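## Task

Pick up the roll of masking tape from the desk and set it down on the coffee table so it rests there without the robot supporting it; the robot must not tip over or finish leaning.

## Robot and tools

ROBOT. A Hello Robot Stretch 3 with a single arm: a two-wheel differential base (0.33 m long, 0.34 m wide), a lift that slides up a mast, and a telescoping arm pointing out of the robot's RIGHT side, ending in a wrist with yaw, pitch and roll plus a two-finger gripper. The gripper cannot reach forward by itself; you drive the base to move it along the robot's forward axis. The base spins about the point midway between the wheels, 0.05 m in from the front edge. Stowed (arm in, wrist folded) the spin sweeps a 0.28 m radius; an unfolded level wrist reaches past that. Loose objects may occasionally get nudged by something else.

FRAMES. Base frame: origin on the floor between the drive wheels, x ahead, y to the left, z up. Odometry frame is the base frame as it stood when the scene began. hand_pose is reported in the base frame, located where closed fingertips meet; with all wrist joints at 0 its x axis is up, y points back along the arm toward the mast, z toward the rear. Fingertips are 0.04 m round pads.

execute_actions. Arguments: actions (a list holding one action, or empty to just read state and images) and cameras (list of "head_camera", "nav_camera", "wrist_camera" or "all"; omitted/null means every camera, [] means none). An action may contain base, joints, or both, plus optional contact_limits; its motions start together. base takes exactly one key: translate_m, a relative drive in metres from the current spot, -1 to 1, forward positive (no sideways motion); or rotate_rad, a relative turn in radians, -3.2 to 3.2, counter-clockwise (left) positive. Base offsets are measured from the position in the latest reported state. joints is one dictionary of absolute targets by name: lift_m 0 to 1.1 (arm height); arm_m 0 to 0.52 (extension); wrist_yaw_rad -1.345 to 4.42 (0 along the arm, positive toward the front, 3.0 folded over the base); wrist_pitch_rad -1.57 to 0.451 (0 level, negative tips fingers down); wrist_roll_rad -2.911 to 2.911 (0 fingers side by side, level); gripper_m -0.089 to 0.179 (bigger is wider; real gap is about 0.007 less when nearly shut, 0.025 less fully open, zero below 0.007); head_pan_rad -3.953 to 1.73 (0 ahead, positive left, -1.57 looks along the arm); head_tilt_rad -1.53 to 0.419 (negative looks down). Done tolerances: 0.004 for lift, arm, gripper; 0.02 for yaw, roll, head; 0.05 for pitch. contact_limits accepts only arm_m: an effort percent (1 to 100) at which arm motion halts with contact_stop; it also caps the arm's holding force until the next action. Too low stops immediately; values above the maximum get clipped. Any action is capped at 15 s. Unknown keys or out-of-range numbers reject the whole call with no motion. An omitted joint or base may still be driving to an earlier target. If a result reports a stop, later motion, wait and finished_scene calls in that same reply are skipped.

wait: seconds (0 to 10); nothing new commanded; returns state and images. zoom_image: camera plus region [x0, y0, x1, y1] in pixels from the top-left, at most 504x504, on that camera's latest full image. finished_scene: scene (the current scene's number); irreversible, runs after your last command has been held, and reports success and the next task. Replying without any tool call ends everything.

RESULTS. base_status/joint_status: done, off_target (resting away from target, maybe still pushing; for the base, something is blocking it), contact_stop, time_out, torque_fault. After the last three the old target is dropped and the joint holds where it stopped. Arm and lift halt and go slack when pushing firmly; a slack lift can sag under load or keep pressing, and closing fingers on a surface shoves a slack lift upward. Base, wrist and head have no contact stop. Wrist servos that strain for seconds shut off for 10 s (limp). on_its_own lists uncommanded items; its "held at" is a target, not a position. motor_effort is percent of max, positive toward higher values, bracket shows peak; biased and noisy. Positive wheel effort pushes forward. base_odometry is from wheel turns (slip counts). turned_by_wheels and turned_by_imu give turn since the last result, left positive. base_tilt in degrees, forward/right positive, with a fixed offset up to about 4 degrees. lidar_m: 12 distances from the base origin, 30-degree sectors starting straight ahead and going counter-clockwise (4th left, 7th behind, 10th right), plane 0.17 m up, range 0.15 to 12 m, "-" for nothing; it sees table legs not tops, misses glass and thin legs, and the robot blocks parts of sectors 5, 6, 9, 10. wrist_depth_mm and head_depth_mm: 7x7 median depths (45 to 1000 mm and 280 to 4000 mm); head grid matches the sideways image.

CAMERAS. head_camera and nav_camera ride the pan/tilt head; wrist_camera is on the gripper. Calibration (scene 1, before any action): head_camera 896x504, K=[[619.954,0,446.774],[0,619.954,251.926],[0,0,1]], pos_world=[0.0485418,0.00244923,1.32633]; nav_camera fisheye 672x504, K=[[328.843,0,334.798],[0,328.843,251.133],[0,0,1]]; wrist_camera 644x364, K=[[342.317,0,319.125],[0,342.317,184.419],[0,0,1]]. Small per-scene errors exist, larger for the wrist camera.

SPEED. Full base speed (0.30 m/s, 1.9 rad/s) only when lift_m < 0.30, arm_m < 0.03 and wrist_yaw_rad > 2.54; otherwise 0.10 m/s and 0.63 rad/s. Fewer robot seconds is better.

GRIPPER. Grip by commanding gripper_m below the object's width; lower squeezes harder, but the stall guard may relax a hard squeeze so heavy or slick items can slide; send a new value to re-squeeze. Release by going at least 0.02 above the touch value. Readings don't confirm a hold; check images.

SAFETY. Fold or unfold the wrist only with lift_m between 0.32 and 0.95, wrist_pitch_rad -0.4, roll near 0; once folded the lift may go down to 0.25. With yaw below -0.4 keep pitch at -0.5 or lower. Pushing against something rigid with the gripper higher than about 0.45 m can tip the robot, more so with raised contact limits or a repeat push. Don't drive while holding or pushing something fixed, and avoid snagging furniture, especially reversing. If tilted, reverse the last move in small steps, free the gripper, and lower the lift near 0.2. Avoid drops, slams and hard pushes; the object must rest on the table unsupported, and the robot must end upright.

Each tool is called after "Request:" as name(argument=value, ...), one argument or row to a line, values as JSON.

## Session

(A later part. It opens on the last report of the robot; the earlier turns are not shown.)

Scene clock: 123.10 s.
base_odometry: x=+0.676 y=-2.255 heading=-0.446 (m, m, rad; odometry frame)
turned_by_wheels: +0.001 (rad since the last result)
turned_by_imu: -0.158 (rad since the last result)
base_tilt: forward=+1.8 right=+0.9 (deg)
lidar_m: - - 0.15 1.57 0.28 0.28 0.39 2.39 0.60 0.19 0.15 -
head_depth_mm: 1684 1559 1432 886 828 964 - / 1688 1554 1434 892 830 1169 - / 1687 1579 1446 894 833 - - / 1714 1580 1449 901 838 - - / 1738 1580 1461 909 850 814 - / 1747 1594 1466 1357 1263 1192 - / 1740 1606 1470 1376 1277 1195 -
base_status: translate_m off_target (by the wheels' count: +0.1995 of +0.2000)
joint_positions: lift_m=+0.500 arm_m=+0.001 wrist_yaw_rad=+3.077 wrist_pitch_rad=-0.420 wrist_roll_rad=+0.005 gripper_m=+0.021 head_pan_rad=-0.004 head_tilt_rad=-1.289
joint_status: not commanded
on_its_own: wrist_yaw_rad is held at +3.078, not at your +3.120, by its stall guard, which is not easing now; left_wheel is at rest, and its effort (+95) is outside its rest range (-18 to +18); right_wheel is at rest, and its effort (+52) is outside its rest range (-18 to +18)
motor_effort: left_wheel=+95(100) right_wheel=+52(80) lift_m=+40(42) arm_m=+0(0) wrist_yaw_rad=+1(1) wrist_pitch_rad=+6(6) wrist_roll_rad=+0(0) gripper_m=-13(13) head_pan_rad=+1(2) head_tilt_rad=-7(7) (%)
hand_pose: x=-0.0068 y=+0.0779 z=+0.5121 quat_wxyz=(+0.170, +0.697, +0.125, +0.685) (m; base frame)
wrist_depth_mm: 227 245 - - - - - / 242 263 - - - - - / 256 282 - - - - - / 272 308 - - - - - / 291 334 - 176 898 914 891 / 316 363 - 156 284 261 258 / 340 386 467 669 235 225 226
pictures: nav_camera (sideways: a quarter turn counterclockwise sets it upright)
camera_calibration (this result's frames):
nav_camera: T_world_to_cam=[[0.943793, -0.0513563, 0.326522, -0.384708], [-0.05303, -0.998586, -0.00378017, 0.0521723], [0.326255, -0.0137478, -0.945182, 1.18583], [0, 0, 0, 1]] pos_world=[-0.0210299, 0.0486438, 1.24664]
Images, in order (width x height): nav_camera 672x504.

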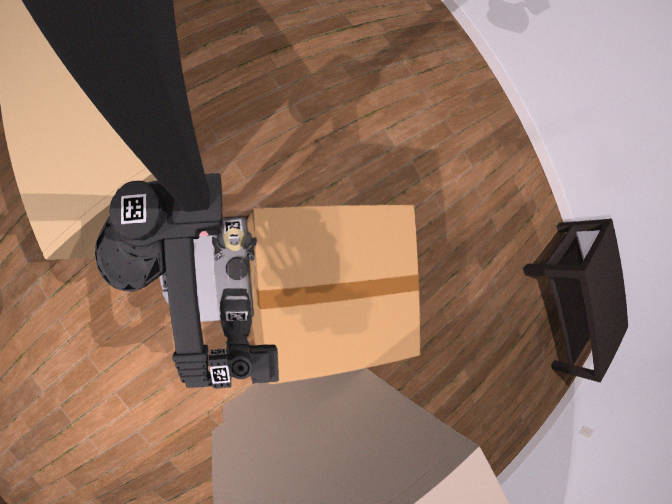

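Request:
execute_actions(
  actions=[
    {"base":{"translate_m":0.15}},
  ],
  cameras=["nav_camera"],
)

Scene clock: 125.87 s.
base_odometry: x=+0.811 y=-2.320 heading=-0.445 (m, m, rad; odometry frame)
turned_by_wheels: +0.001 (rad since the last result)
turned_by_imu: +0.001 (rad since the last result)
base_tilt: forward=+1.7 right=+0.9 (deg)
lidar_m: - - 0.15 1.57 0.28 0.29 0.39 2.39 0.60 0.19 0.15 -
head_depth_mm: 1693 1542 1436 887 831 964 - / 1694 1552 1438 890 833 1174 - / 1689 1557 1445 895 832 - - / 1720 1583 1448 897 835 - - / 1740 1576 1471 907 848 811 - / 1737 1600 1457 1362 1266 1193 - / 1744 1597 1469 1365 1277 1194 -
base_status: translate_m off_target (by the wheels' count: +0.1495 of +0.1500)
joint_positions: lift_m=+0.500 arm_m=+0.001 wrist_yaw_rad=+3.077 wrist_pitch_rad=-0.420 wrist_roll_rad=+0.005 gripper_m=+0.021 head_pan_rad=-0.004 head_tilt_rad=-1.289
joint_status: not commanded
on_its_own: wrist_yaw_rad is held at +3.078, not at your +3.120, by its stall guard, which is not easing now; left_wheel is at rest, and its effort (+96) is outside its rest range (-18 to +18); right_wheel is at rest, and its effort (+58) is outside its rest range (-18 to +18)
motor_effort: left_wheel=+96(98) right_wheel=+58(60) lift_m=+40(41) arm_m=+0(0) wrist_yaw_rad=+1(0) wrist_pitch_rad=+6(6) wrist_roll_rad=+0(0) gripper_m=-13(13) head_pan_rad=+2(1) head_tilt_rad=-5(5) (%)
hand_pose: x=-0.0068 y=+0.0779 z=+0.5121 quat_wxyz=(+0.170, +0.697, +0.125, +0.685) (m; base frame)
wrist_depth_mm: 228 245 - - - - - / 241 263 - - - - - / 257 283 - - - - - / 274 308 - - - - - / 292 333 - 176 897 896 895 / 314 362 - 156 284 259 257 / 343 386 466 671 235 225 226
pictures: nav_camera (sideways: a quarter turn counterclockwise sets it upright)
camera_calibration (this result's frames):
nav_camera: T_world_to_cam=[[0.943793, -0.0513563, 0.326522, -0.384708], [-0.05303, -0.998586, -0.00378017, 0.0521723], [0.326254, -0.0137478, -0.945182, 1.18583], [0, 0, 0, 1]] pos_world=[-0.0210299, 0.0486438, 1.24664]
Images, in order (width x height): nav_camera 672x504.

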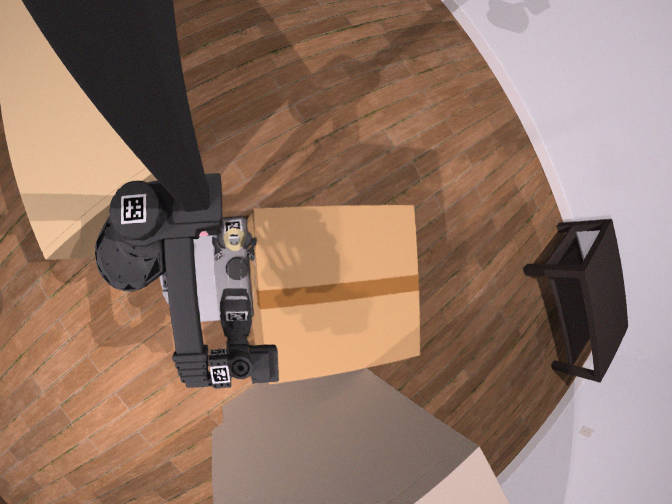

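Request:
execute_actions(
  actions=[
    {"base":{"translate_m":-0.05}},
  ],
  cameras=[],
)

Request:
execute_actions(
  actions=[
    {"base":{"rotate_rad":0.35}},
  ],
  cameras=[],
)

Request:
execute_actions(
  actions=[
    {"base":{"translate_m":-0.08}},
  ],
  cameras=[],
)

Request:
execute_actions(
  actions=[
    {"base":{"rotate_rad":0.55}},
  ],
  cameras=["nav_camera"],
)

Scene clock: 128.43 s.
base_odometry: x=+0.766 y=-2.298 heading=-0.445 (m, m, rad; odometry frame)
turned_by_wheels: +0.000 (rad since the last result)
turned_by_imu: +0.000 (rad since the last result)
base_tilt: forward=+1.9 right=+0.9 (deg)
lidar_m: - - 0.15 1.54 0.25 0.26 0.36 2.35 2.65 0.46 0.15 -
head_depth_mm: 1690 1547 1395 886 835 1178 - / 1692 1555 956 890 839 1192 - / 1695 1573 963 893 841 - - / 1713 1577 964 899 848 - - / 1730 1586 1440 905 854 1195 - / 1731 1594 1473 1358 1260 1187 - / 1743 1608 1458 1375 1271 1190 -
base_status: done
joint_positions: lift_m=+0.500 arm_m=+0.001 wrist_yaw_rad=+3.077 wrist_pitch_rad=-0.420 wrist_roll_rad=+0.005 gripper_m=+0.021 head_pan_rad=-0.004 head_tilt_rad=-1.289
joint_status: not commanded
on_its_own: wrist_yaw_rad is held at +3.078, not at your +3.120, by its stall guard, which is not easing now
motor_effort: left_wheel=+0(89) right_wheel=-1(58) lift_m=+41(40) arm_m=+1(0) wrist_yaw_rad=+1(1) wrist_pitch_rad=+6(6) wrist_roll_rad=+0(0) gripper_m=-13(13) head_pan_rad=+2(2) head_tilt_rad=-7(6) (%)
hand_pose: x=-0.0068 y=+0.0779 z=+0.5121 quat_wxyz=(+0.170, +0.697, +0.125, +0.685) (m; base frame)
wrist_depth_mm: 209 225 - - - - - / 221 241 - - - - - / 235 260 - - - - - / 250 284 - - - - - / 268 306 - 177 889 921 903 / 292 330 - 156 740 260 259 / 313 355 425 666 514 231 224
pictures: none
No camera images: the call's "cameras" was empty. Leave "cameras" out to get every camera's image.

Scene clock: 129.93 s.
base_odometry: x=+0.766 y=-2.298 heading=-0.097 (m, m, rad; odometry frame)
turned_by_wheels: +0.349 (rad since the last result)
turned_by_imu: +0.354 (rad since the last result)
base_tilt: forward=+1.8 right=+1.0 (deg)
lidar_m: - 0.15 1.64 0.25 0.25 0.31 2.35 2.65 0.50 0.17 0.15 -
head_depth_mm: 1694 1544 1436 885 828 965 - / 1699 1560 960 887 832 1025 - / 1709 1555 962 892 836 - - / 1724 1559 1446 908 851 - - / 1740 1571 1463 1353 1251 1201 - / 1715 1578 1462 1362 1271 1044 - / 1734 1592 1463 1365 1272 712 -
base_status: rotate_rad off_target (by the wheels' count: +0.3486 of +0.3500)
joint_positions: lift_m=+0.500 arm_m=+0.001 wrist_yaw_rad=+3.077 wrist_pitch_rad=-0.420 wrist_roll_rad=+0.005 gripper_m=+0.021 head_pan_rad=-0.004 head_tilt_rad=-1.289
joint_status: not commanded
on_its_own: wrist_yaw_rad is held at +3.078, not at your +3.120, by its stall guard, which is not easing now; right_wheel is at rest, and its effort (+73) is outside its rest range (-18 to +18)
motor_effort: left_wheel=-4(10) right_wheel=+73(76) lift_m=+41(41) arm_m=+0(0) wrist_yaw_rad=+0(1) wrist_pitch_rad=+6(6) wrist_roll_rad=+0(0) gripper_m=-13(13) head_pan_rad=+2(2) head_tilt_rad=-6(7) (%)
hand_pose: x=-0.0068 y=+0.0779 z=+0.5121 quat_wxyz=(+0.170, +0.697, +0.125, +0.685) (m; base frame)
wrist_depth_mm: 235 242 262 276 - - - / 253 263 285 302 - - - / 271 286 312 328 - - - / 297 316 - 361 - - - / 326 346 - 176 906 910 890 / 358 383 - 155 728 757 757 / 399 432 468 562 662 262 226
pictures: none
No camera images: the call's "cameras" was empty. Leave "cameras" out to get every camera's image.

Scene clock: 131.70 s.
base_odometry: x=+0.686 y=-2.290 heading=-0.097 (m, m, rad; odometry frame)
turned_by_wheels: +0.000 (rad since the last result)
turned_by_imu: +0.001 (rad since the last result)
base_tilt: forward=+1.9 right=+0.9 (deg)
lidar_m: 0.17 0.21 0.26 0.24 0.24 0.29 2.27 2.58 0.51 0.30 0.19 0.17
head_depth_mm: 1686 1549 950 881 833 1144 - / 1693 1560 955 889 851 1193 - / 1711 1557 959 894 906 - - / 1719 1568 1443 897 1223 - - / 1726 1570 1461 1363 1258 1195 - / 1733 1601 1471 1358 1266 905 - / 1740 1592 1477 1373 1279 635 -
base_status: done
joint_positions: lift_m=+0.500 arm_m=+0.001 wrist_yaw_rad=+3.077 wrist_pitch_rad=-0.420 wrist_roll_rad=+0.005 gripper_m=+0.021 head_pan_rad=-0.004 head_tilt_rad=-1.289
joint_status: not commanded
on_its_own: wrist_yaw_rad is held at +3.078, not at your +3.120, by its stall guard, which is not easing now
motor_effort: left_wheel=-2(11) right_wheel=+2(67) lift_m=+40(40) arm_m=+1(1) wrist_yaw_rad=+1(0) wrist_pitch_rad=+6(6) wrist_roll_rad=+0(0) gripper_m=-13(13) head_pan_rad=+2(2) head_tilt_rad=-6(7) (%)
hand_pose: x=-0.0068 y=+0.0779 z=+0.5121 quat_wxyz=(+0.170, +0.697, +0.125, +0.685) (m; base frame)
wrist_depth_mm: 223 231 252 261 280 - - / 240 251 271 284 307 - - / 260 270 297 311 340 - - / 282 299 - 339 - - - / 312 329 - 176 905 902 905 / 725 365 - 155 482 762 770 / 664 406 449 505 665 657 291
pictures: none
No camera images: the call's "cameras" was empty. Leave "cameras" out to get every camera's image.

Scene clock: 133.57 s.
base_odometry: x=+0.686 y=-2.290 heading=+0.453 (m, m, rad; odometry frame)
turned_by_wheels: +0.550 (rad since the last result)
turned_by_imu: +0.561 (rad since the last result)
base_tilt: forward=+1.9 right=+1.0 (deg)
lidar_m: 0.22 0.26 0.24 0.24 0.30 2.27 2.58 0.50 0.29 0.19 0.17 0.18
head_depth_mm: 1688 1554 1438 883 826 792 - / 1701 1559 1434 890 839 1067 - / 1697 1562 1450 1342 1057 - - / 1717 1569 1452 1341 1257 - - / 1724 1584 1461 1354 1234 1187 - / 1744 1592 1471 1370 758 979 - / 1760 1588 1462 1355 659 682 -
base_status: done
joint_positions: lift_m=+0.500 arm_m=+0.001 wrist_yaw_rad=+3.077 wrist_pitch_rad=-0.420 wrist_roll_rad=+0.005 gripper_m=+0.021 head_pan_rad=-0.004 head_tilt_rad=-1.289
joint_status: not commanded
on_its_own: wrist_yaw_rad is held at +3.078, not at your +3.120, by its stall guard, which is not easing now
motor_effort: left_wheel=-4(10) right_wheel=+4(9) lift_m=+41(40) arm_m=+1(0) wrist_yaw_rad=+1(0) wrist_pitch_rad=+6(6) wrist_roll_rad=+0(0) gripper_m=-13(13) head_pan_rad=+2(2) head_tilt_rad=-6(6) (%)
hand_pose: x=-0.0068 y=+0.0779 z=+0.5121 quat_wxyz=(+0.170, +0.697, +0.125, +0.685) (m; base frame)
wrist_depth_mm: - - 293 274 255 235 219 / - - 318 299 274 252 236 / - - 350 328 296 275 258 / - - - 357 328 297 290 / 892 901 - 176 343 328 861 / 772 776 - 156 431 362 765 / 662 679 657 534 460 627 653
pictures: nav_camera (sideways: a quarter turn counterclockwise sets it upright)
camera_calibration (this result's frames):
nav_camera: T_world_to_cam=[[0.943793, -0.0513563, 0.326522, -0.384708], [-0.05303, -0.998586, -0.00378017, 0.0521723], [0.326255, -0.0137478, -0.945182, 1.18583], [0, 0, 0, 1]] pos_world=[-0.0210299, 0.0486438, 1.24664]
Images, in order (width x height): nav_camera 672x504.

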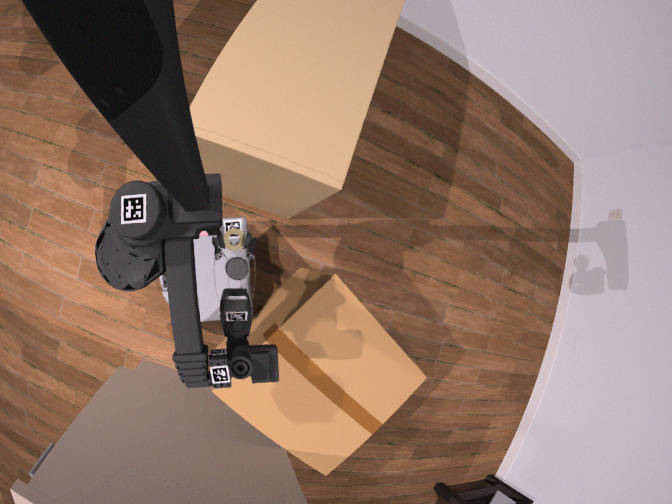

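Request:
execute_actions(
  actions=[
    {"base":{"translate_m":0.12}},
  ],
  cameras=["nav_camera"],
)

Scene clock: 135.97 s.
base_odometry: x=+0.794 y=-2.238 heading=+0.452 (m, m, rad; odometry frame)
turned_by_wheels: -0.001 (rad since the last result)
turned_by_imu: -0.319 (rad since the last result)
base_tilt: forward=+1.8 right=+0.8 (deg)
lidar_m: 0.15 1.94 0.22 0.21 0.23 0.33 2.33 2.65 0.49 0.17 0.15 -
head_depth_mm: 1692 1548 1433 886 828 800 - / 1701 1558 1445 891 832 959 - / 1689 1571 1447 900 847 - - / 1726 1573 1460 1359 1230 - - / 1727 1592 1468 1356 1262 1125 - / 1731 1595 1466 1367 1272 816 - / 1753 1597 1472 1369 1271 623 -
base_status: translate_m off_target (by the wheels' count: +0.1198 of +0.1200)
joint_positions: lift_m=+0.500 arm_m=+0.001 wrist_yaw_rad=+3.077 wrist_pitch_rad=-0.420 wrist_roll_rad=+0.005 gripper_m=+0.021 head_pan_rad=-0.004 head_tilt_rad=-1.289
joint_status: not commanded
on_its_own: wrist_yaw_rad is held at +3.078, not at your +3.120, by its stall guard, which is not easing now; right_wheel is at rest, and its effort (+64) is outside its rest range (-18 to +18)
motor_effort: left_wheel=+6(15) right_wheel=+64(81) lift_m=+41(40) arm_m=+1(0) wrist_yaw_rad=+1(0) wrist_pitch_rad=+6(6) wrist_roll_rad=+0(0) gripper_m=-13(13) head_pan_rad=+2(2) head_tilt_rad=-7(7) (%)
hand_pose: x=-0.0068 y=+0.0779 z=+0.5121 quat_wxyz=(+0.170, +0.697, +0.125, +0.685) (m; base frame)
wrist_depth_mm: 238 238 238 239 238 - - / 261 260 260 260 262 - - / 287 284 286 283 289 - - / 324 314 - 307 329 - - / 856 353 - 176 886 895 880 / 760 402 - 155 417 764 767 / 675 498 476 462 648 665 656
pictures: nav_camera (sideways: a quarter turn counterclockwise sets it upright)
camera_calibration (this result's frames):
nav_camera: T_world_to_cam=[[0.943793, -0.0513566, 0.326522, -0.384708], [-0.0530303, -0.998586, -0.00378019, 0.0521723], [0.326255, -0.0137479, -0.945182, 1.18583], [0, 0, 0, 1]] pos_world=[-0.0210299, 0.0486438, 1.24664]
Images, in order (width x height): nav_camera 672x504.

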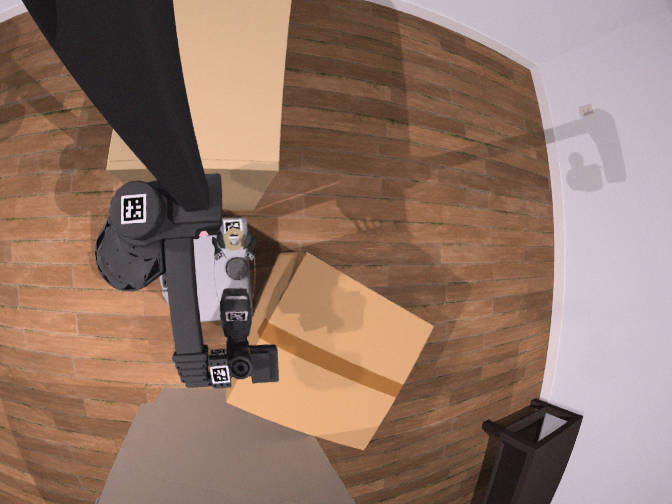

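Request:
execute_actions(
  actions=[
    {"base":{"translate_m":0.25}},
  ],
  cameras=["nav_camera"],
)

Scene clock: 139.87 s.
base_odometry: x=+1.019 y=-2.129 heading=+0.453 (m, m, rad; odometry frame)
turned_by_wheels: +0.001 (rad since the last result)
turned_by_imu: -0.702 (rad since the last result)
base_tilt: forward=+1.8 right=+0.9 (deg)
lidar_m: - - 2.30 1.61 0.86 0.27 0.34 2.46 2.75 0.19 0.15 -
head_depth_mm: 1700 1555 1422 887 824 966 - / 1703 1544 1444 886 829 1171 - / 1678 1564 1450 891 832 - - / 1699 1573 1451 897 838 - - / 1721 1582 1458 922 861 1182 - / 1727 1588 1463 1362 1271 1192 - / 1757 1593 1473 1359 1281 1192 -
base_status: translate_m off_target (by the wheels' count: +0.2496 of +0.2500)
joint_positions: lift_m=+0.500 arm_m=+0.001 wrist_yaw_rad=+3.077 wrist_pitch_rad=-0.420 wrist_roll_rad=+0.005 gripper_m=+0.021 head_pan_rad=-0.004 head_tilt_rad=-1.289
joint_status: not commanded
on_its_own: wrist_yaw_rad is held at +3.078, not at your +3.120, by its stall guard, which is not easing now; left_wheel is at rest, and its effort (+74) is outside its rest range (-18 to +18); right_wheel is at rest, and its effort (+51) is outside its rest range (-18 to +18)
motor_effort: left_wheel=+74(92) right_wheel=+51(75) lift_m=+40(40) arm_m=+1(1) wrist_yaw_rad=+1(0) wrist_pitch_rad=+6(6) wrist_roll_rad=+0(0) gripper_m=-13(13) head_pan_rad=+2(2) head_tilt_rad=-7(7) (%)
hand_pose: x=-0.0068 y=+0.0779 z=+0.5121 quat_wxyz=(+0.170, +0.697, +0.125, +0.685) (m; base frame)
wrist_depth_mm: - - - - - - - / - - - - - - - / - - - - - - - / 261 - - - - - - / 269 901 - 176 896 893 887 / 288 728 - 156 285 258 258 / 310 359 654 678 234 225 225
pictures: nav_camera (sideways: a quarter turn counterclockwise sets it upright)
camera_calibration (this result's frames):
nav_camera: T_world_to_cam=[[0.943793, -0.0513569, 0.326522, -0.384708], [-0.0530306, -0.998586, -0.00378018, 0.0521723], [0.326255, -0.013748, -0.945182, 1.18583], [0, 0, 0, 1]] pos_world=[-0.0210299, 0.0486438, 1.24664]
Images, in order (width x height): nav_camera 672x504.

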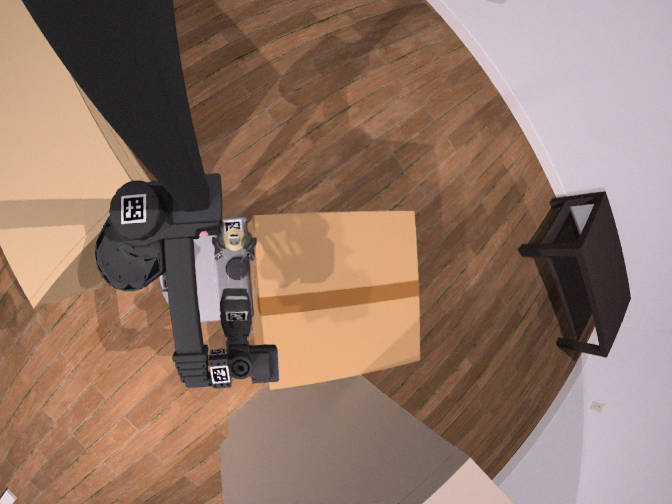

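Now at ~0.66 rad. Keep going.

Request:
execute_actions(
  actions=[
    {"base":{"translate_m":0.15}},
  ],
  cameras=["nav_camera"],
)

Scene clock: 143.03 s.
base_odometry: x=+1.153 y=-2.063 heading=+0.454 (m, m, rad; odometry frame)
turned_by_wheels: +0.001 (rad since the last result)
turned_by_imu: -0.125 (rad since the last result)
base_tilt: forward=+1.7 right=+0.9 (deg)
lidar_m: - - 0.15 1.72 1.51 0.30 0.32 2.52 2.78 0.19 0.15 -
head_depth_mm: 1686 1546 1437 888 827 965 - / 1690 1563 1438 888 833 1174 - / 1714 1567 1445 894 830 - - / 1673 1573 1452 894 840 - - / 1712 1587 1459 919 849 1178 - / 1727 1593 1466 1359 1263 1191 - / 1742 1609 1465 1365 1271 1198 -
base_status: translate_m off_target (by the wheels' count: +0.1496 of +0.1500)
joint_positions: lift_m=+0.500 arm_m=+0.001 wrist_yaw_rad=+3.077 wrist_pitch_rad=-0.420 wrist_roll_rad=+0.005 gripper_m=+0.021 head_pan_rad=-0.004 head_tilt_rad=-1.289
joint_status: not commanded
on_its_own: wrist_yaw_rad is held at +3.078, not at your +3.120, by its stall guard, which is not easing now; left_wheel is at rest, and its effort (+87) is outside its rest range (-18 to +18); right_wheel is at rest, and its effort (+44) is outside its rest range (-18 to +18)
motor_effort: left_wheel=+87(95) right_wheel=+44(57) lift_m=+40(40) arm_m=+0(0) wrist_yaw_rad=+0(1) wrist_pitch_rad=+6(6) wrist_roll_rad=+0(0) gripper_m=-13(13) head_pan_rad=+2(1) head_tilt_rad=-7(7) (%)
hand_pose: x=-0.0068 y=+0.0779 z=+0.5121 quat_wxyz=(+0.170, +0.697, +0.125, +0.685) (m; base frame)
wrist_depth_mm: - - - - - - - / - - - - - - - / - - - - - - - / - - - - - - - / 890 923 - 176 920 890 901 / 765 774 - 156 285 258 257 / 619 672 659 666 235 225 223
pictures: nav_camera (sideways: a quarter turn counterclockwise sets it upright)
camera_calibration (this result's frames):
nav_camera: T_world_to_cam=[[0.943793, -0.0513566, 0.326522, -0.384708], [-0.0530303, -0.998586, -0.00378017, 0.0521723], [0.326255, -0.0137479, -0.945182, 1.18583], [0, 0, 0, 1]] pos_world=[-0.0210299, 0.0486438, 1.24664]
Images, in order (width x height): nav_camera 672x504.

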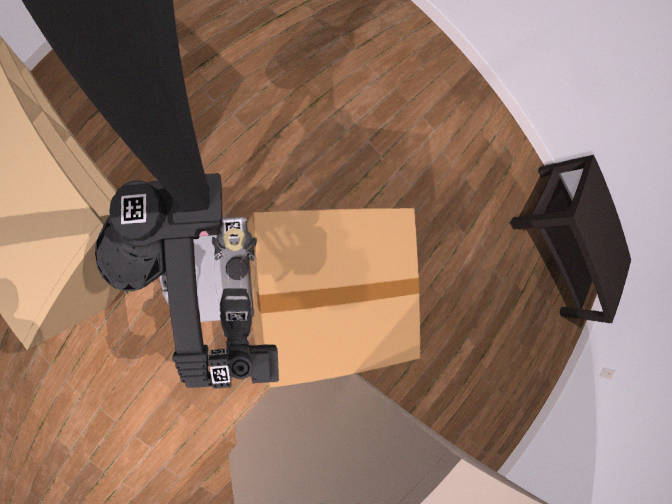

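Request:
execute_actions(
  actions=[
    {"base":{"translate_m":0.2}},
  ],
  cameras=["nav_camera"],
)

Scene clock: 146.60 s.
base_odometry: x=+1.332 y=-1.976 heading=+0.455 (m, m, rad; odometry frame)
turned_by_wheels: +0.001 (rad since the last result)
turned_by_imu: -0.159 (rad since the last result)
base_tilt: forward=+1.9 right=+1.0 (deg)
lidar_m: - - 0.15 1.84 1.55 0.92 0.36 0.50 2.61 0.19 0.15 -
head_depth_mm: 1687 1549 1426 888 826 965 - / 1702 1556 1441 889 831 1171 - / 1714 1562 1441 889 834 - - / 1724 1573 1453 897 834 - - / 1658 1582 1457 919 848 1172 - / 1674 1585 1462 1360 1271 1192 - / 1741 1605 1479 1363 1277 1191 -
base_status: translate_m off_target (by the wheels' count: +0.1996 of +0.2000)
joint_positions: lift_m=+0.500 arm_m=+0.001 wrist_yaw_rad=+3.077 wrist_pitch_rad=-0.420 wrist_roll_rad=+0.005 gripper_m=+0.021 head_pan_rad=-0.004 head_tilt_rad=-1.289
joint_status: not commanded
on_its_own: wrist_yaw_rad is held at +3.078, not at your +3.120, by its stall guard, which is not easing now; left_wheel is at rest, and its effort (+85) is outside its rest range (-18 to +18); right_wheel is at rest, and its effort (+43) is outside its rest range (-18 to +18)
motor_effort: left_wheel=+85(96) right_wheel=+43(54) lift_m=+40(40) arm_m=+0(1) wrist_yaw_rad=+0(1) wrist_pitch_rad=+6(6) wrist_roll_rad=+0(0) gripper_m=-13(13) head_pan_rad=+2(2) head_tilt_rad=-6(7) (%)
hand_pose: x=-0.0068 y=+0.0779 z=+0.5121 quat_wxyz=(+0.170, +0.697, +0.125, +0.685) (m; base frame)
wrist_depth_mm: - - - - - - - / - - - - - - - / - - - - - - - / - - - - - - - / 917 904 - 176 908 890 880 / 764 767 - 156 286 259 258 / 663 670 643 669 236 225 225
pictures: nav_camera (sideways: a quarter turn counterclockwise sets it upright)
camera_calibration (this result's frames):
nav_camera: T_world_to_cam=[[0.943793, -0.0513567, 0.326522, -0.384708], [-0.0530304, -0.998586, -0.00378017, 0.0521723], [0.326255, -0.0137479, -0.945182, 1.18583], [0, 0, 0, 1]] pos_world=[-0.0210299, 0.0486438, 1.24664]
Images, in order (width x height): nav_camera 672x504.

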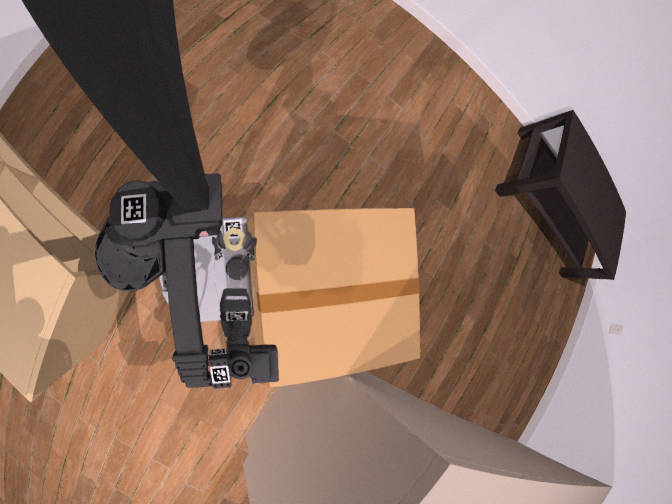

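Request:
execute_actions(
  actions=[
    {"base":{"translate_m":0.25}},
  ],
  cameras=["nav_camera"],
)

Scene clock: 150.63 s.
base_odometry: x=+1.557 y=-1.866 heading=+0.456 (m, m, rad; odometry frame)
turned_by_wheels: +0.001 (rad since the last result)
turned_by_imu: -0.215 (rad since the last result)
base_tilt: forward=+1.7 right=+0.9 (deg)
lidar_m: - - 0.15 1.62 1.69 1.59 0.46 0.47 2.71 0.19 0.15 -
head_depth_mm: 1698 1554 1429 884 828 965 - / 1700 1545 1427 890 832 1170 - / 1697 1567 1447 897 834 - - / 1725 1570 1457 895 840 - - / 1736 1581 1461 924 849 1170 - / 1673 1600 1463 1357 1269 1196 - / 1478 1570 1474 1369 1278 1202 -
base_status: translate_m off_target (by the wheels' count: +0.2496 of +0.2500)
joint_positions: lift_m=+0.500 arm_m=+0.001 wrist_yaw_rad=+3.077 wrist_pitch_rad=-0.420 wrist_roll_rad=+0.005 gripper_m=+0.021 head_pan_rad=-0.004 head_tilt_rad=-1.289
joint_status: not commanded
on_its_own: wrist_yaw_rad is held at +3.078, not at your +3.120, by its stall guard, which is not easing now; left_wheel is at rest, and its effort (+82) is outside its rest range (-18 to +18); right_wheel is at rest, and its effort (+45) is outside its rest range (-18 to +18)
motor_effort: left_wheel=+82(95) right_wheel=+45(54) lift_m=+41(41) arm_m=+0(0) wrist_yaw_rad=+1(0) wrist_pitch_rad=+6(6) wrist_roll_rad=+0(0) gripper_m=-13(13) head_pan_rad=+2(2) head_tilt_rad=-7(7) (%)
hand_pose: x=-0.0068 y=+0.0779 z=+0.5121 quat_wxyz=(+0.170, +0.697, +0.125, +0.685) (m; base frame)
wrist_depth_mm: - - - - - - - / - - - - - - - / - - - - - - - / - - - - - - - / 910 912 - 176 894 908 910 / 772 776 - 155 285 260 258 / 673 670 645 674 235 226 223
pictures: nav_camera (sideways: a quarter turn counterclockwise sets it upright)
camera_calibration (this result's frames):
nav_camera: T_world_to_cam=[[0.943793, -0.0513567, 0.326522, -0.384708], [-0.0530304, -0.998586, -0.00378018, 0.0521723], [0.326255, -0.0137479, -0.945182, 1.18583], [0, 0, 0, 1]] pos_world=[-0.0210299, 0.0486438, 1.24664]
Images, in order (width x height): nav_camera 672x504.

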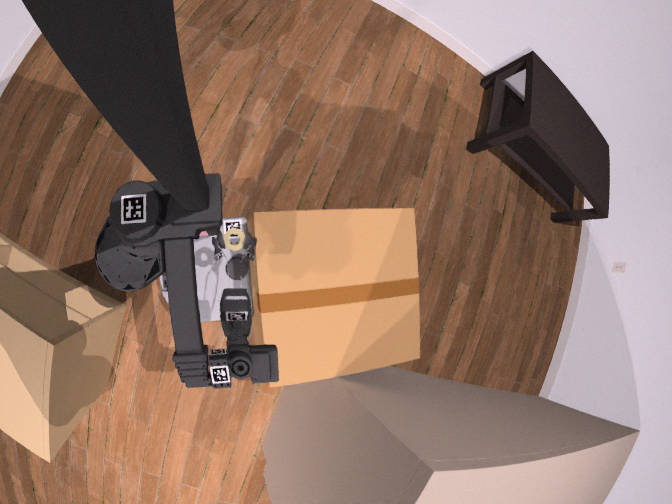

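Request:
execute_actions(
  actions=[
    {"base":{"translate_m":-0.15}},
  ],
  cameras=[],
)

Request:
execute_actions(
  actions=[
    {"base":{"rotate_rad":1.5},"joints":{"head_pan_rad":-0.6,"head_tilt_rad":-0.9}},
  ],
  cameras=["nav_camera","head_camera"],
)

Scene clock: 153.63 s.
base_odometry: x=+1.422 y=-1.932 heading=+0.456 (m, m, rad; odometry frame)
turned_by_wheels: +0.000 (rad since the last result)
turned_by_imu: +0.000 (rad since the last result)
base_tilt: forward=+1.8 right=+0.8 (deg)
lidar_m: 0.20 0.20 1.66 1.69 1.55 1.43 0.85 0.32 2.65 0.74 0.28 0.21
head_depth_mm: 1679 1535 968 885 1218 1174 - / 1693 1570 960 891 1171 1190 - / 1702 1561 959 896 1180 - - / 1714 1566 971 897 1199 - - / 1718 1588 1007 919 1242 1198 - / 1707 1591 1466 1361 1275 1196 - / 1558 1596 1480 1369 1274 1191 -
base_status: done
joint_positions: lift_m=+0.500 arm_m=+0.001 wrist_yaw_rad=+3.077 wrist_pitch_rad=-0.420 wrist_roll_rad=+0.005 gripper_m=+0.021 head_pan_rad=-0.004 head_tilt_rad=-1.289
joint_status: not commanded
on_its_own: wrist_yaw_rad is held at +3.078, not at your +3.120, by its stall guard, which is not easing now
motor_effort: left_wheel=+0(76) right_wheel=+0(44) lift_m=+40(40) arm_m=+0(0) wrist_yaw_rad=+1(0) wrist_pitch_rad=+6(6) wrist_roll_rad=+0(0) gripper_m=-12(13) head_pan_rad=+2(2) head_tilt_rad=-6(7) (%)
hand_pose: x=-0.0068 y=+0.0779 z=+0.5121 quat_wxyz=(+0.170, +0.697, +0.125, +0.685) (m; base frame)
wrist_depth_mm: - - - - - - - / - - - - - - - / - - - - - - - / - - - - - - - / 913 912 - 176 904 909 901 / 766 768 - 156 726 766 269 / 675 667 660 679 669 356 260
pictures: none
No camera images: the call's "cameras" was empty. Leave "cameras" out to get every camera's image.

Scene clock: 157.07 s.
base_odometry: x=+1.422 y=-1.932 heading=+1.955 (m, m, rad; odometry frame)
turned_by_wheels: +1.500 (rad since the last result)
turned_by_imu: +1.530 (rad since the last result)
base_tilt: forward=+1.8 right=+0.9 (deg)
lidar_m: 1.67 1.58 1.46 0.85 0.42 0.57 0.80 0.30 0.21 0.20 0.20 1.66
head_depth_mm: 1559 1828 1998 1699 1440 839 747 / 1532 1799 2002 1695 1450 1261 755 / 1499 1735 1966 1703 1450 1267 1058 / 1472 1720 1951 1718 1457 1263 1116 / 1444 1670 1941 1716 1453 1264 1116 / 1423 1646 1934 1726 1457 1270 1114 / 1390 1614 1888 1731 1470 1268 1126
base_status: done
joint_positions: lift_m=+0.500 arm_m=+0.001 wrist_yaw_rad=+3.077 wrist_pitch_rad=-0.420 wrist_roll_rad=+0.005 gripper_m=+0.021 head_pan_rad=-0.593 head_tilt_rad=-0.903
joint_status: all done
on_its_own: wrist_yaw_rad is held at +3.078, not at your +3.120, by its stall guard, which is not easing now
motor_effort: left_wheel=-4(10) right_wheel=+5(9) lift_m=+40(40) arm_m=-1(0) wrist_yaw_rad=+1(0) wrist_pitch_rad=+6(6) wrist_roll_rad=+0(0) gripper_m=-13(13) head_pan_rad=-3(35) head_tilt_rad=+1(31) (%)
hand_pose: x=-0.0068 y=+0.0779 z=+0.5121 quat_wxyz=(+0.170, +0.697, +0.125, +0.685) (m; base frame)
wrist_depth_mm: 346 320 892 863 - - - / 384 353 895 901 - - - / 436 390 642 - - - - / 511 440 - - - - - / 621 507 - 176 897 923 894 / 752 610 - 155 734 770 767 / 675 677 634 658 660 670 664
pictures: head_camera (sideways: a quarter turn clockwise sets it upright), nav_camera (sideways: a quarter turn counterclockwise sets it upright)
camera_calibration (this result's frames):
head_camera: T_world_to_cam=[[-0.636004, 0.404488, -0.657182, 0.88157], [0.533181, 0.845988, 0.00469634, -0.00984935], [0.557868, -0.34741, -0.753717, 0.93417], [0, 0, 0, 1]] pos_world=[0.0447894, -0.023711, 1.2835]
nav_camera: T_world_to_cam=[[0.5969, -0.459203, 0.657908, -0.81427], [-0.594366, -0.803898, -0.0218503, 0.0790063], [0.538925, -0.377996, -0.752781, 0.934477], [0, 0, 0, 1]] pos_world=[0.0293835, 0.0428259, 1.2409]
Images, in order (width x height): head_camera 896x504, nav_camera 672x504.

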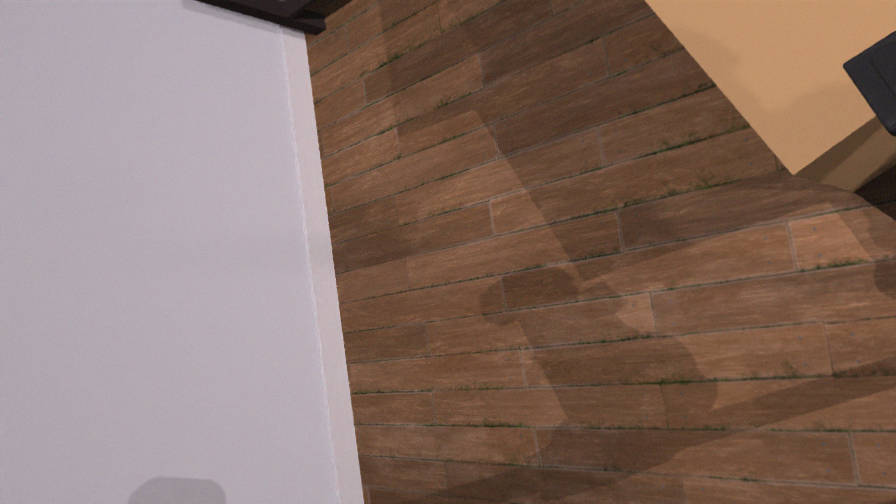

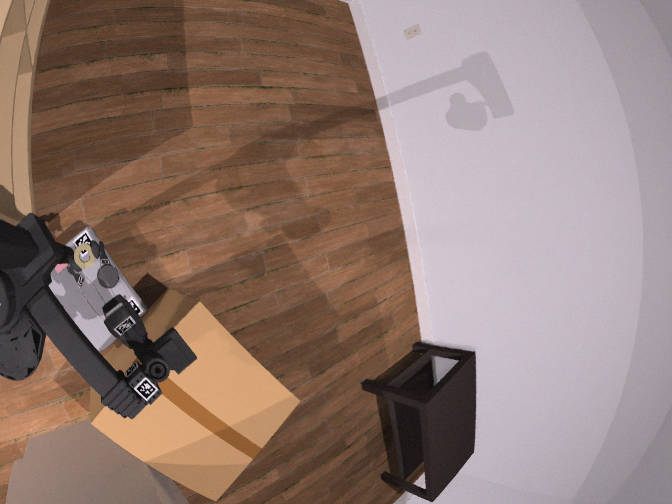

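Request:
execute_actions(
  actions=[
    {"base":{"translate_m":0.43}},
  ],
  cameras=[],
)

Request:
execute_actions(
  actions=[
    {"base":{"rotate_rad":-0.98},"joints":{"lift_m":0.29,"head_pan_rad":-0.3}},
  ],
  cameras=["nav_camera","head_camera"],
)

Scene clock: 163.30 s.
base_odometry: x=+1.261 y=-1.533 heading=+1.955 (m, m, rad; odometry frame)
turned_by_wheels: +0.000 (rad since the last result)
turned_by_imu: +0.002 (rad since the last result)
base_tilt: forward=+1.8 right=+0.9 (deg)
lidar_m: 1.27 1.41 1.29 1.31 1.57 0.64 1.07 0.33 0.38 1.29 1.37 1.25
head_depth_mm: 1164 1370 1653 1694 1449 1248 1115 / 1148 1335 1597 1698 1450 1262 1126 / 1132 1309 1561 1722 1453 1261 1113 / 1108 1280 1530 1725 1457 1264 1112 / 1089 1256 1481 1676 1463 1261 1118 / 1075 1238 1456 1674 1469 1267 1121 / 1050 1207 1414 1656 1476 1271 1119
base_status: done
joint_positions: lift_m=+0.500 arm_m=+0.001 wrist_yaw_rad=+3.077 wrist_pitch_rad=-0.420 wrist_roll_rad=+0.005 gripper_m=+0.021 head_pan_rad=-0.593 head_tilt_rad=-0.902
joint_status: not commanded
on_its_own: wrist_yaw_rad is held at +3.078, not at your +3.120, by its stall guard, which is not easing now
motor_effort: left_wheel=-5(6) right_wheel=+5(8) lift_m=+40(40) arm_m=+0(0) wrist_yaw_rad=+1(1) wrist_pitch_rad=+6(6) wrist_roll_rad=+0(0) gripper_m=-13(13) head_pan_rad=-3(3) head_tilt_rad=+1(1) (%)
hand_pose: x=-0.0068 y=+0.0779 z=+0.5121 quat_wxyz=(+0.170, +0.697, +0.125, +0.685) (m; base frame)
wrist_depth_mm: - 845 - - - - - / 934 884 - - - - - / 679 - - - - - - / 974 948 - - - - - / 787 849 - 176 909 906 901 / 693 764 - 155 715 766 762 / 646 668 658 685 674 662 664
pictures: none
No camera images: the call's "cameras" was empty. Leave "cameras" out to get every camera's image.

Scene clock: 166.03 s.
base_odometry: x=+1.261 y=-1.533 heading=+0.975 (m, m, rad; odometry frame)
turned_by_wheels: -0.980 (rad since the last result)
turned_by_imu: -0.998 (rad since the last result)
base_tilt: forward=+1.9 right=+0.9 (deg)
lidar_m: 1.34 1.26 1.28 1.38 1.30 1.32 0.92 0.64 0.68 0.33 0.40 1.29
head_depth_mm: 2273 1844 2079 1707 1443 1221 1071 / 2184 1721 1946 1708 1453 1258 1108 / 1970 1737 1745 1708 1460 1256 1112 / 1724 1738 1925 1720 1450 1264 1114 / 1538 1717 1923 1718 1471 1272 1117 / 1377 1549 1755 1723 1458 1266 1114 / 1256 1395 1561 1679 1471 1274 1119
base_status: done
joint_positions: lift_m=+0.290 arm_m=+0.001 wrist_yaw_rad=+3.077 wrist_pitch_rad=-0.420 wrist_roll_rad=+0.005 gripper_m=+0.021 head_pan_rad=-0.307 head_tilt_rad=-0.902
joint_status: all done
on_its_own: wrist_yaw_rad is held at +3.078, not at your +3.120, by its stall guard, which is not easing now
motor_effort: left_wheel=+4(9) right_wheel=-4(8) lift_m=+31(36) arm_m=+0(0) wrist_yaw_rad=+1(1) wrist_pitch_rad=+6(6) wrist_roll_rad=+0(0) gripper_m=-13(13) head_pan_rad=+3(24) head_tilt_rad=+0(1) (%)
hand_pose: x=-0.0068 y=+0.0779 z=+0.3025 quat_wxyz=(+0.170, +0.697, +0.125, +0.685) (m; base frame)
wrist_depth_mm: 990 - - - - - - / - - - - - - - / 945 934 934 940 915 946 920 / 737 744 - 731 746 731 728 / 609 615 - 176 601 598 605 / 513 524 - 153 - 511 512 / 462 - - - 454 443 446
pictures: head_camera (sideways: a quarter turn clockwise sets it upright), nav_camera (sideways: a quarter turn counterclockwise sets it upright)
camera_calibration (this result's frames):
head_camera: T_world_to_cam=[[-0.724012, 0.20871, -0.657455, 0.882461], [0.273056, 0.961987, 0.0046853, -0.00824821], [0.633441, -0.17613, -0.753479, 0.933401], [0, 0, 0, 1]] pos_world=[0.049911, -0.0118442, 1.28352]
nav_camera: T_world_to_cam=[[0.701919, -0.27223, 0.65818, -0.815265], [-0.343619, -0.938855, -0.0218661, 0.0774973], [0.623888, -0.210815, -0.752543, 0.933649], [0, 0, 0, 1]] pos_world=[0.0163869, 0.0476462, 1.2409]
Images, in order (width x height): head_camera 896x504, nav_camera 672x504.

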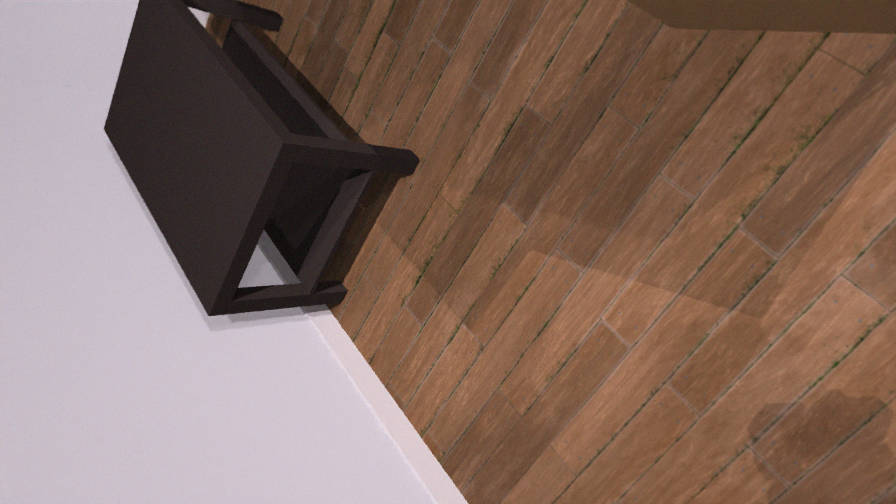

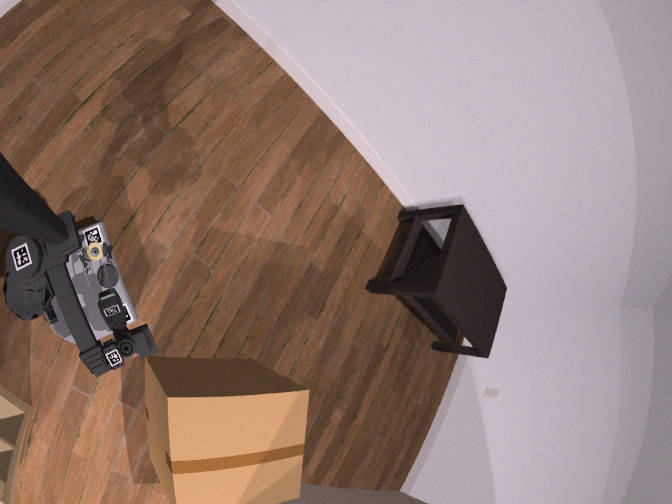

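Request:
execute_actions(
  actions=[
    {"base":{"translate_m":1.0},"joints":{"head_pan_rad":-1.2,"head_tilt_rad":-1.0}},
  ],
  cameras=[],
)

Request:
execute_actions(
  actions=[
    {"base":{"translate_m":0.17},"joints":{"lift_m":0.56,"wrist_yaw_rad":2.8}},
  ],
  cameras=[],
)

Request:
execute_actions(
  actions=[
    {"joints":{"wrist_yaw_rad":0.7,"arm_m":0.3,"wrist_pitch_rad":-0.5}},
  ],
)

Scene clock: 172.17 s.
base_odometry: x=+1.821 y=-0.705 heading=+0.976 (m, m, rad; odometry frame)
turned_by_wheels: +0.000 (rad since the last result)
turned_by_imu: +0.003 (rad since the last result)
base_tilt: forward=+1.9 right=+0.9 (deg)
lidar_m: 0.46 0.43 0.44 0.57 1.31 1.89 1.59 0.82 0.90 1.77 0.57 0.64
head_depth_mm: 1855 2116 1859 1572 1367 1219 1085 / 1834 2104 1858 1592 1385 1223 1121 / 1785 2088 1885 1555 1330 1226 - / 1745 1987 1218 1036 1293 1226 1107 / 1728 1483 1226 1035 1276 1231 1096 / 1671 1492 1220 1036 1255 1240 1102 / 1637 1799 1234 1044 1133 1231 1107
base_status: done
joint_positions: lift_m=+0.290 arm_m=+0.001 wrist_yaw_rad=+3.077 wrist_pitch_rad=-0.420 wrist_roll_rad=+0.005 gripper_m=+0.021 head_pan_rad=-1.193 head_tilt_rad=-0.988
joint_status: all done
on_its_own: wrist_yaw_rad is held at +3.078, not at your +3.120, by its stall guard, which is not easing now
motor_effort: left_wheel=+3(13) right_wheel=-3(9) lift_m=+31(31) arm_m=-1(1) wrist_yaw_rad=+0(0) wrist_pitch_rad=+6(6) wrist_roll_rad=+0(0) gripper_m=-13(13) head_pan_rad=-3(39) head_tilt_rad=-6(19) (%)
hand_pose: x=-0.0068 y=+0.0779 z=+0.3025 quat_wxyz=(+0.170, +0.697, +0.125, +0.685) (m; base frame)
wrist_depth_mm: - - 912 721 540 435 361 / - - 992 781 577 458 379 / 971 939 943 819 624 484 394 / 742 747 - 735 649 512 414 / 611 610 - 176 604 526 436 / 519 515 - 153 - 514 443 / 463 - - - 445 453 435
pictures: none
No camera images: the call's "cameras" was empty. Leave "cameras" out to get every camera's image.

Scene clock: 175.47 s.
base_odometry: x=+1.917 y=-0.565 heading=+0.976 (m, m, rad; odometry frame)
turned_by_wheels: +0.000 (rad since the last result)
turned_by_imu: +0.001 (rad since the last result)
base_tilt: forward=+1.9 right=+0.9 (deg)
lidar_m: 0.31 0.29 0.30 0.39 0.89 1.99 1.76 0.94 1.50 0.54 1.32 0.45
head_depth_mm: 1759 2046 1850 1578 1379 1219 - / 1740 2067 1877 1069 1191 1236 - / 1692 1950 1219 1027 1197 1269 - / 1655 1799 1210 1029 1178 1222 1114 / 1636 1778 1216 1039 952 1229 1102 / 1611 1785 1231 1040 954 1215 1090 / 1544 1633 1312 1126 1028 960 864
base_status: done
joint_positions: lift_m=+0.560 arm_m=+0.001 wrist_yaw_rad=+2.802 wrist_pitch_rad=-0.420 wrist_roll_rad=+0.005 gripper_m=+0.021 head_pan_rad=-1.194 head_tilt_rad=-0.988
joint_status: all done
motor_effort: left_wheel=+3(14) right_wheel=-3(9) lift_m=+42(49) arm_m=+0(1) wrist_yaw_rad=-2(5) wrist_pitch_rad=+6(6) wrist_roll_rad=+0(0) gripper_m=-13(13) head_pan_rad=-3(3) head_tilt_rad=-7(7) (%)
hand_pose: x=+0.0534 y=+0.0655 z=+0.5721 quat_wxyz=(+0.262, +0.708, +0.028, +0.655) (m; base frame)
wrist_depth_mm: 707 565 435 357 302 262 229 / - 647 479 388 325 278 242 / - 743 549 421 348 297 256 / - 865 619 459 379 317 273 / - 927 793 176 383 342 290 / 855 - - 155 499 366 311 / 740 - 738 653 509 389 335
pictures: none
No camera images: the call's "cameras" was empty. Leave "cameras" out to get every camera's image.

Scene clock: 178.90 s.
base_odometry: x=+1.917 y=-0.565 heading=+0.976 (m, m, rad; odometry frame)
turned_by_wheels: +0.000 (rad since the last result)
turned_by_imu: +0.001 (rad since the last result)
base_tilt: forward=+1.9 right=+0.9 (deg)
lidar_m: 0.31 0.29 0.30 0.39 0.89 1.99 1.76 0.95 1.51 0.54 1.32 0.45
head_depth_mm: 1770 2059 1850 1652 1350 1230 - / 1728 2073 1866 1067 1219 1225 1111 / 1686 1950 1204 1009 1203 1222 1129 / 1657 1838 1215 1028 1184 1230 1113 / 1631 1777 1217 1037 956 1233 1108 / 1603 1771 1228 1036 956 1211 1087 / 1554 1623 1315 1120 1023 956 859
base_status: not commanded
joint_positions: lift_m=+0.560 arm_m=+0.300 wrist_yaw_rad=+0.701 wrist_pitch_rad=-0.515 wrist_roll_rad=+0.005 gripper_m=+0.021 head_pan_rad=-1.194 head_tilt_rad=-0.988
joint_status: all done
motor_effort: left_wheel=+3(3) right_wheel=-4(4) lift_m=+43(42) arm_m=+4(4) wrist_yaw_rad=-1(2) wrist_pitch_rad=+5(6) wrist_roll_rad=+0(0) gripper_m=-13(13) head_pan_rad=-3(3) head_tilt_rad=-7(7) (%)
hand_pose: x=+0.1147 y=-0.6060 z=+0.5513 quat_wxyz=(+0.703, +0.404, -0.582, +0.064) (m; base frame)
wrist_depth_mm: 599 757 771 760 - - - / 575 564 556 556 - - - / 443 442 440 435 475 - - / 365 363 361 360 381 - - / 309 308 317 176 835 890 883 / 268 268 - 155 257 771 773 / 237 237 236 236 235 689 687
pictures: head_camera (sideways: a quarter turn clockwise sets it upright), nav_camera (sideways: a quarter turn counterclockwise sets it upright), wrist_camera
camera_calibration (this result's frames):
head_camera: T_world_to_cam=[[-0.315759, 0.7428, -0.590376, 0.792573], [0.918177, 0.396103, 0.00728905, -0.0155726], [0.239264, -0.539768, -0.807095, 1.00552], [0, 0, 0, 1]] pos_world=[0.0239751, -0.039807, 1.27958]
nav_camera: T_world_to_cam=[[0.252601, -0.765903, 0.591258, -0.725329], [-0.945305, -0.32569, -0.018033, 0.0761751], [0.206378, -0.554364, -0.806281, 1.00607], [0, 0, 0, 1]] pos_world=[0.0475964, 0.0270064, 1.2414]
wrist_camera: T_world_to_cam=[[-0.752876, -0.658046, -0.0123909, -0.302483], [-0.432312, 0.508631, -0.744581, 0.791177], [0.496271, -0.55522, -0.667417, 0.145755], [0, 0, 0, 1]] pos_world=[0.0419693, -0.520539, 0.682627]
Images, in order (width x height): head_camera 896x504, nav_camera 672x504, wrist_camera 644x364.

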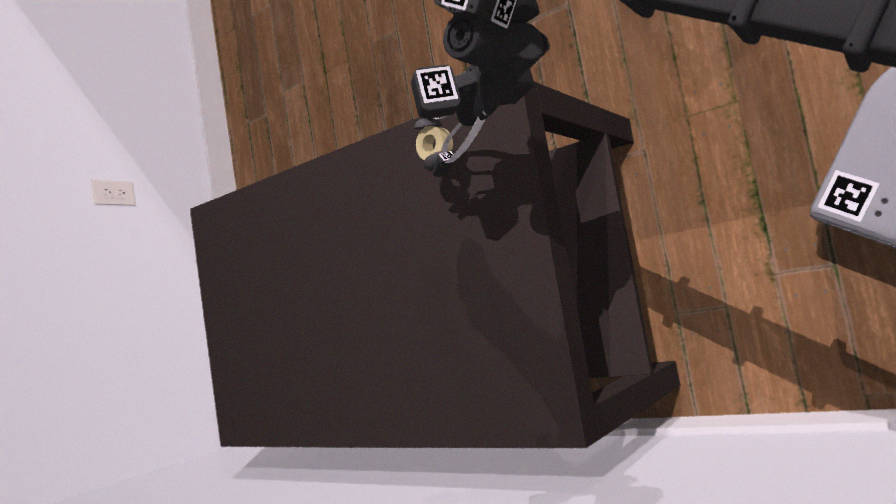

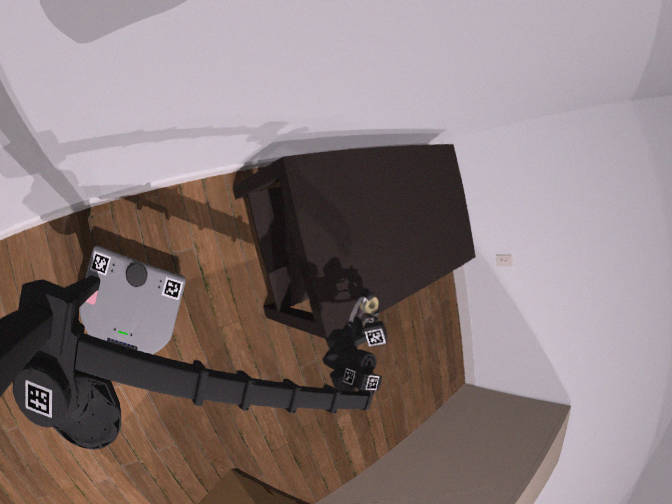

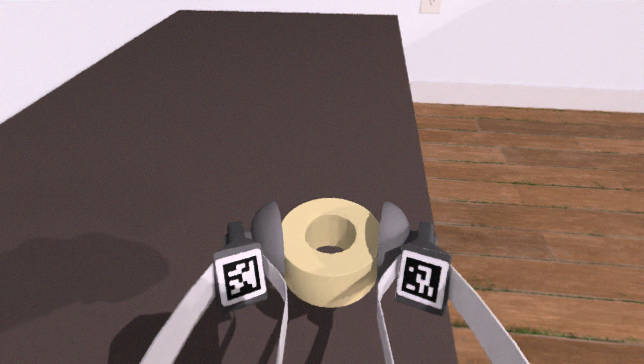

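Request:
execute_actions(
  actions=[
    {"base":{"rotate_rad":0.3},"joints":{"lift_m":0.495,"arm_m":0.33}},
  ],
  cameras=["head_camera","wrist_camera"],
)

Scene clock: 180.90 s.
base_odometry: x=+1.917 y=-0.565 heading=+1.276 (m, m, rad; odometry frame)
turned_by_wheels: +0.300 (rad since the last result)
turned_by_imu: +0.306 (rad since the last result)
base_tilt: forward=+1.8 right=+0.9 (deg)
lidar_m: 0.29 0.29 0.33 0.55 1.96 2.08 0.97 0.94 0.54 0.54 0.49 0.34
head_depth_mm: 1583 1772 1193 1047 994 1212 - / 1605 1747 1209 1072 946 1219 1105 / 1624 1787 1211 1028 1155 1221 1128 / 1642 1794 1220 1037 1179 1229 1121 / 1165 1234 1286 1107 1164 1237 1103 / 797 832 869 915 961 1008 1040 / 605 626 647 672 696 721 750
base_status: done
joint_positions: lift_m=+0.495 arm_m=+0.330 wrist_yaw_rad=+0.701 wrist_pitch_rad=-0.516 wrist_roll_rad=+0.005 gripper_m=+0.021 head_pan_rad=-1.194 head_tilt_rad=-0.988
joint_status: all done
motor_effort: left_wheel=-4(10) right_wheel=+3(10) lift_m=+30(43) arm_m=+4(5) wrist_yaw_rad=-2(2) wrist_pitch_rad=+5(5) wrist_roll_rad=+0(0) gripper_m=-13(13) head_pan_rad=-3(3) head_tilt_rad=-7(7) (%)
hand_pose: x=+0.1147 y=-0.6360 z=+0.4866 quat_wxyz=(+0.703, +0.404, -0.582, +0.064) (m; base frame)
wrist_depth_mm: 364 447 571 553 548 544 548 / 372 435 402 403 400 396 394 / 357 319 317 319 315 312 313 / 264 263 263 262 260 259 259 / 223 223 230 176 221 220 221 / 194 195 - 156 183 193 192 / 172 172 171 171 171 170 169
pictures: head_camera (sideways: a quarter turn clockwise sets it upright), wrist_camera
camera_calibration (this result's frames):
head_camera: T_world_to_cam=[[-0.315759, 0.7428, -0.590376, 0.792572], [0.918177, 0.396103, 0.00728905, -0.0155726], [0.239264, -0.539768, -0.807095, 1.00552], [0, 0, 0, 1]] pos_world=[0.0239751, -0.039807, 1.27958]
wrist_camera: T_world_to_cam=[[-0.75293, -0.657984, -0.0123999, -0.323005], [-0.432543, 0.508982, -0.744207, 0.758279], [0.495988, -0.554972, -0.667834, 0.0863529], [0, 0, 0, 1]] pos_world=[0.0419578, -0.55056, 0.617981]
Images, in order (width x height): head_camera 896x504, wrist_camera 644x364.

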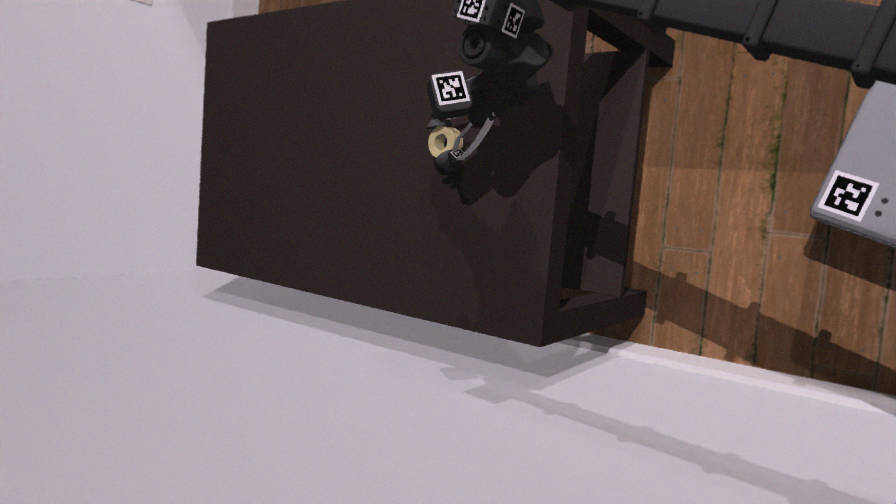

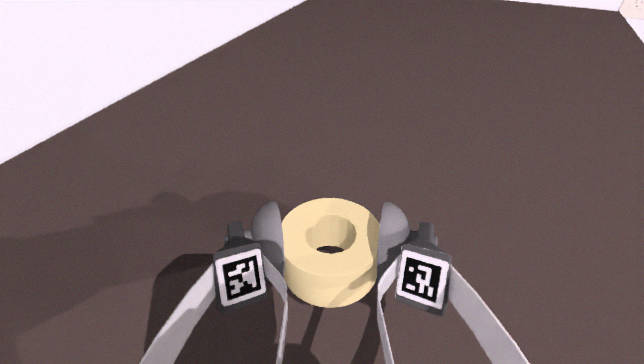

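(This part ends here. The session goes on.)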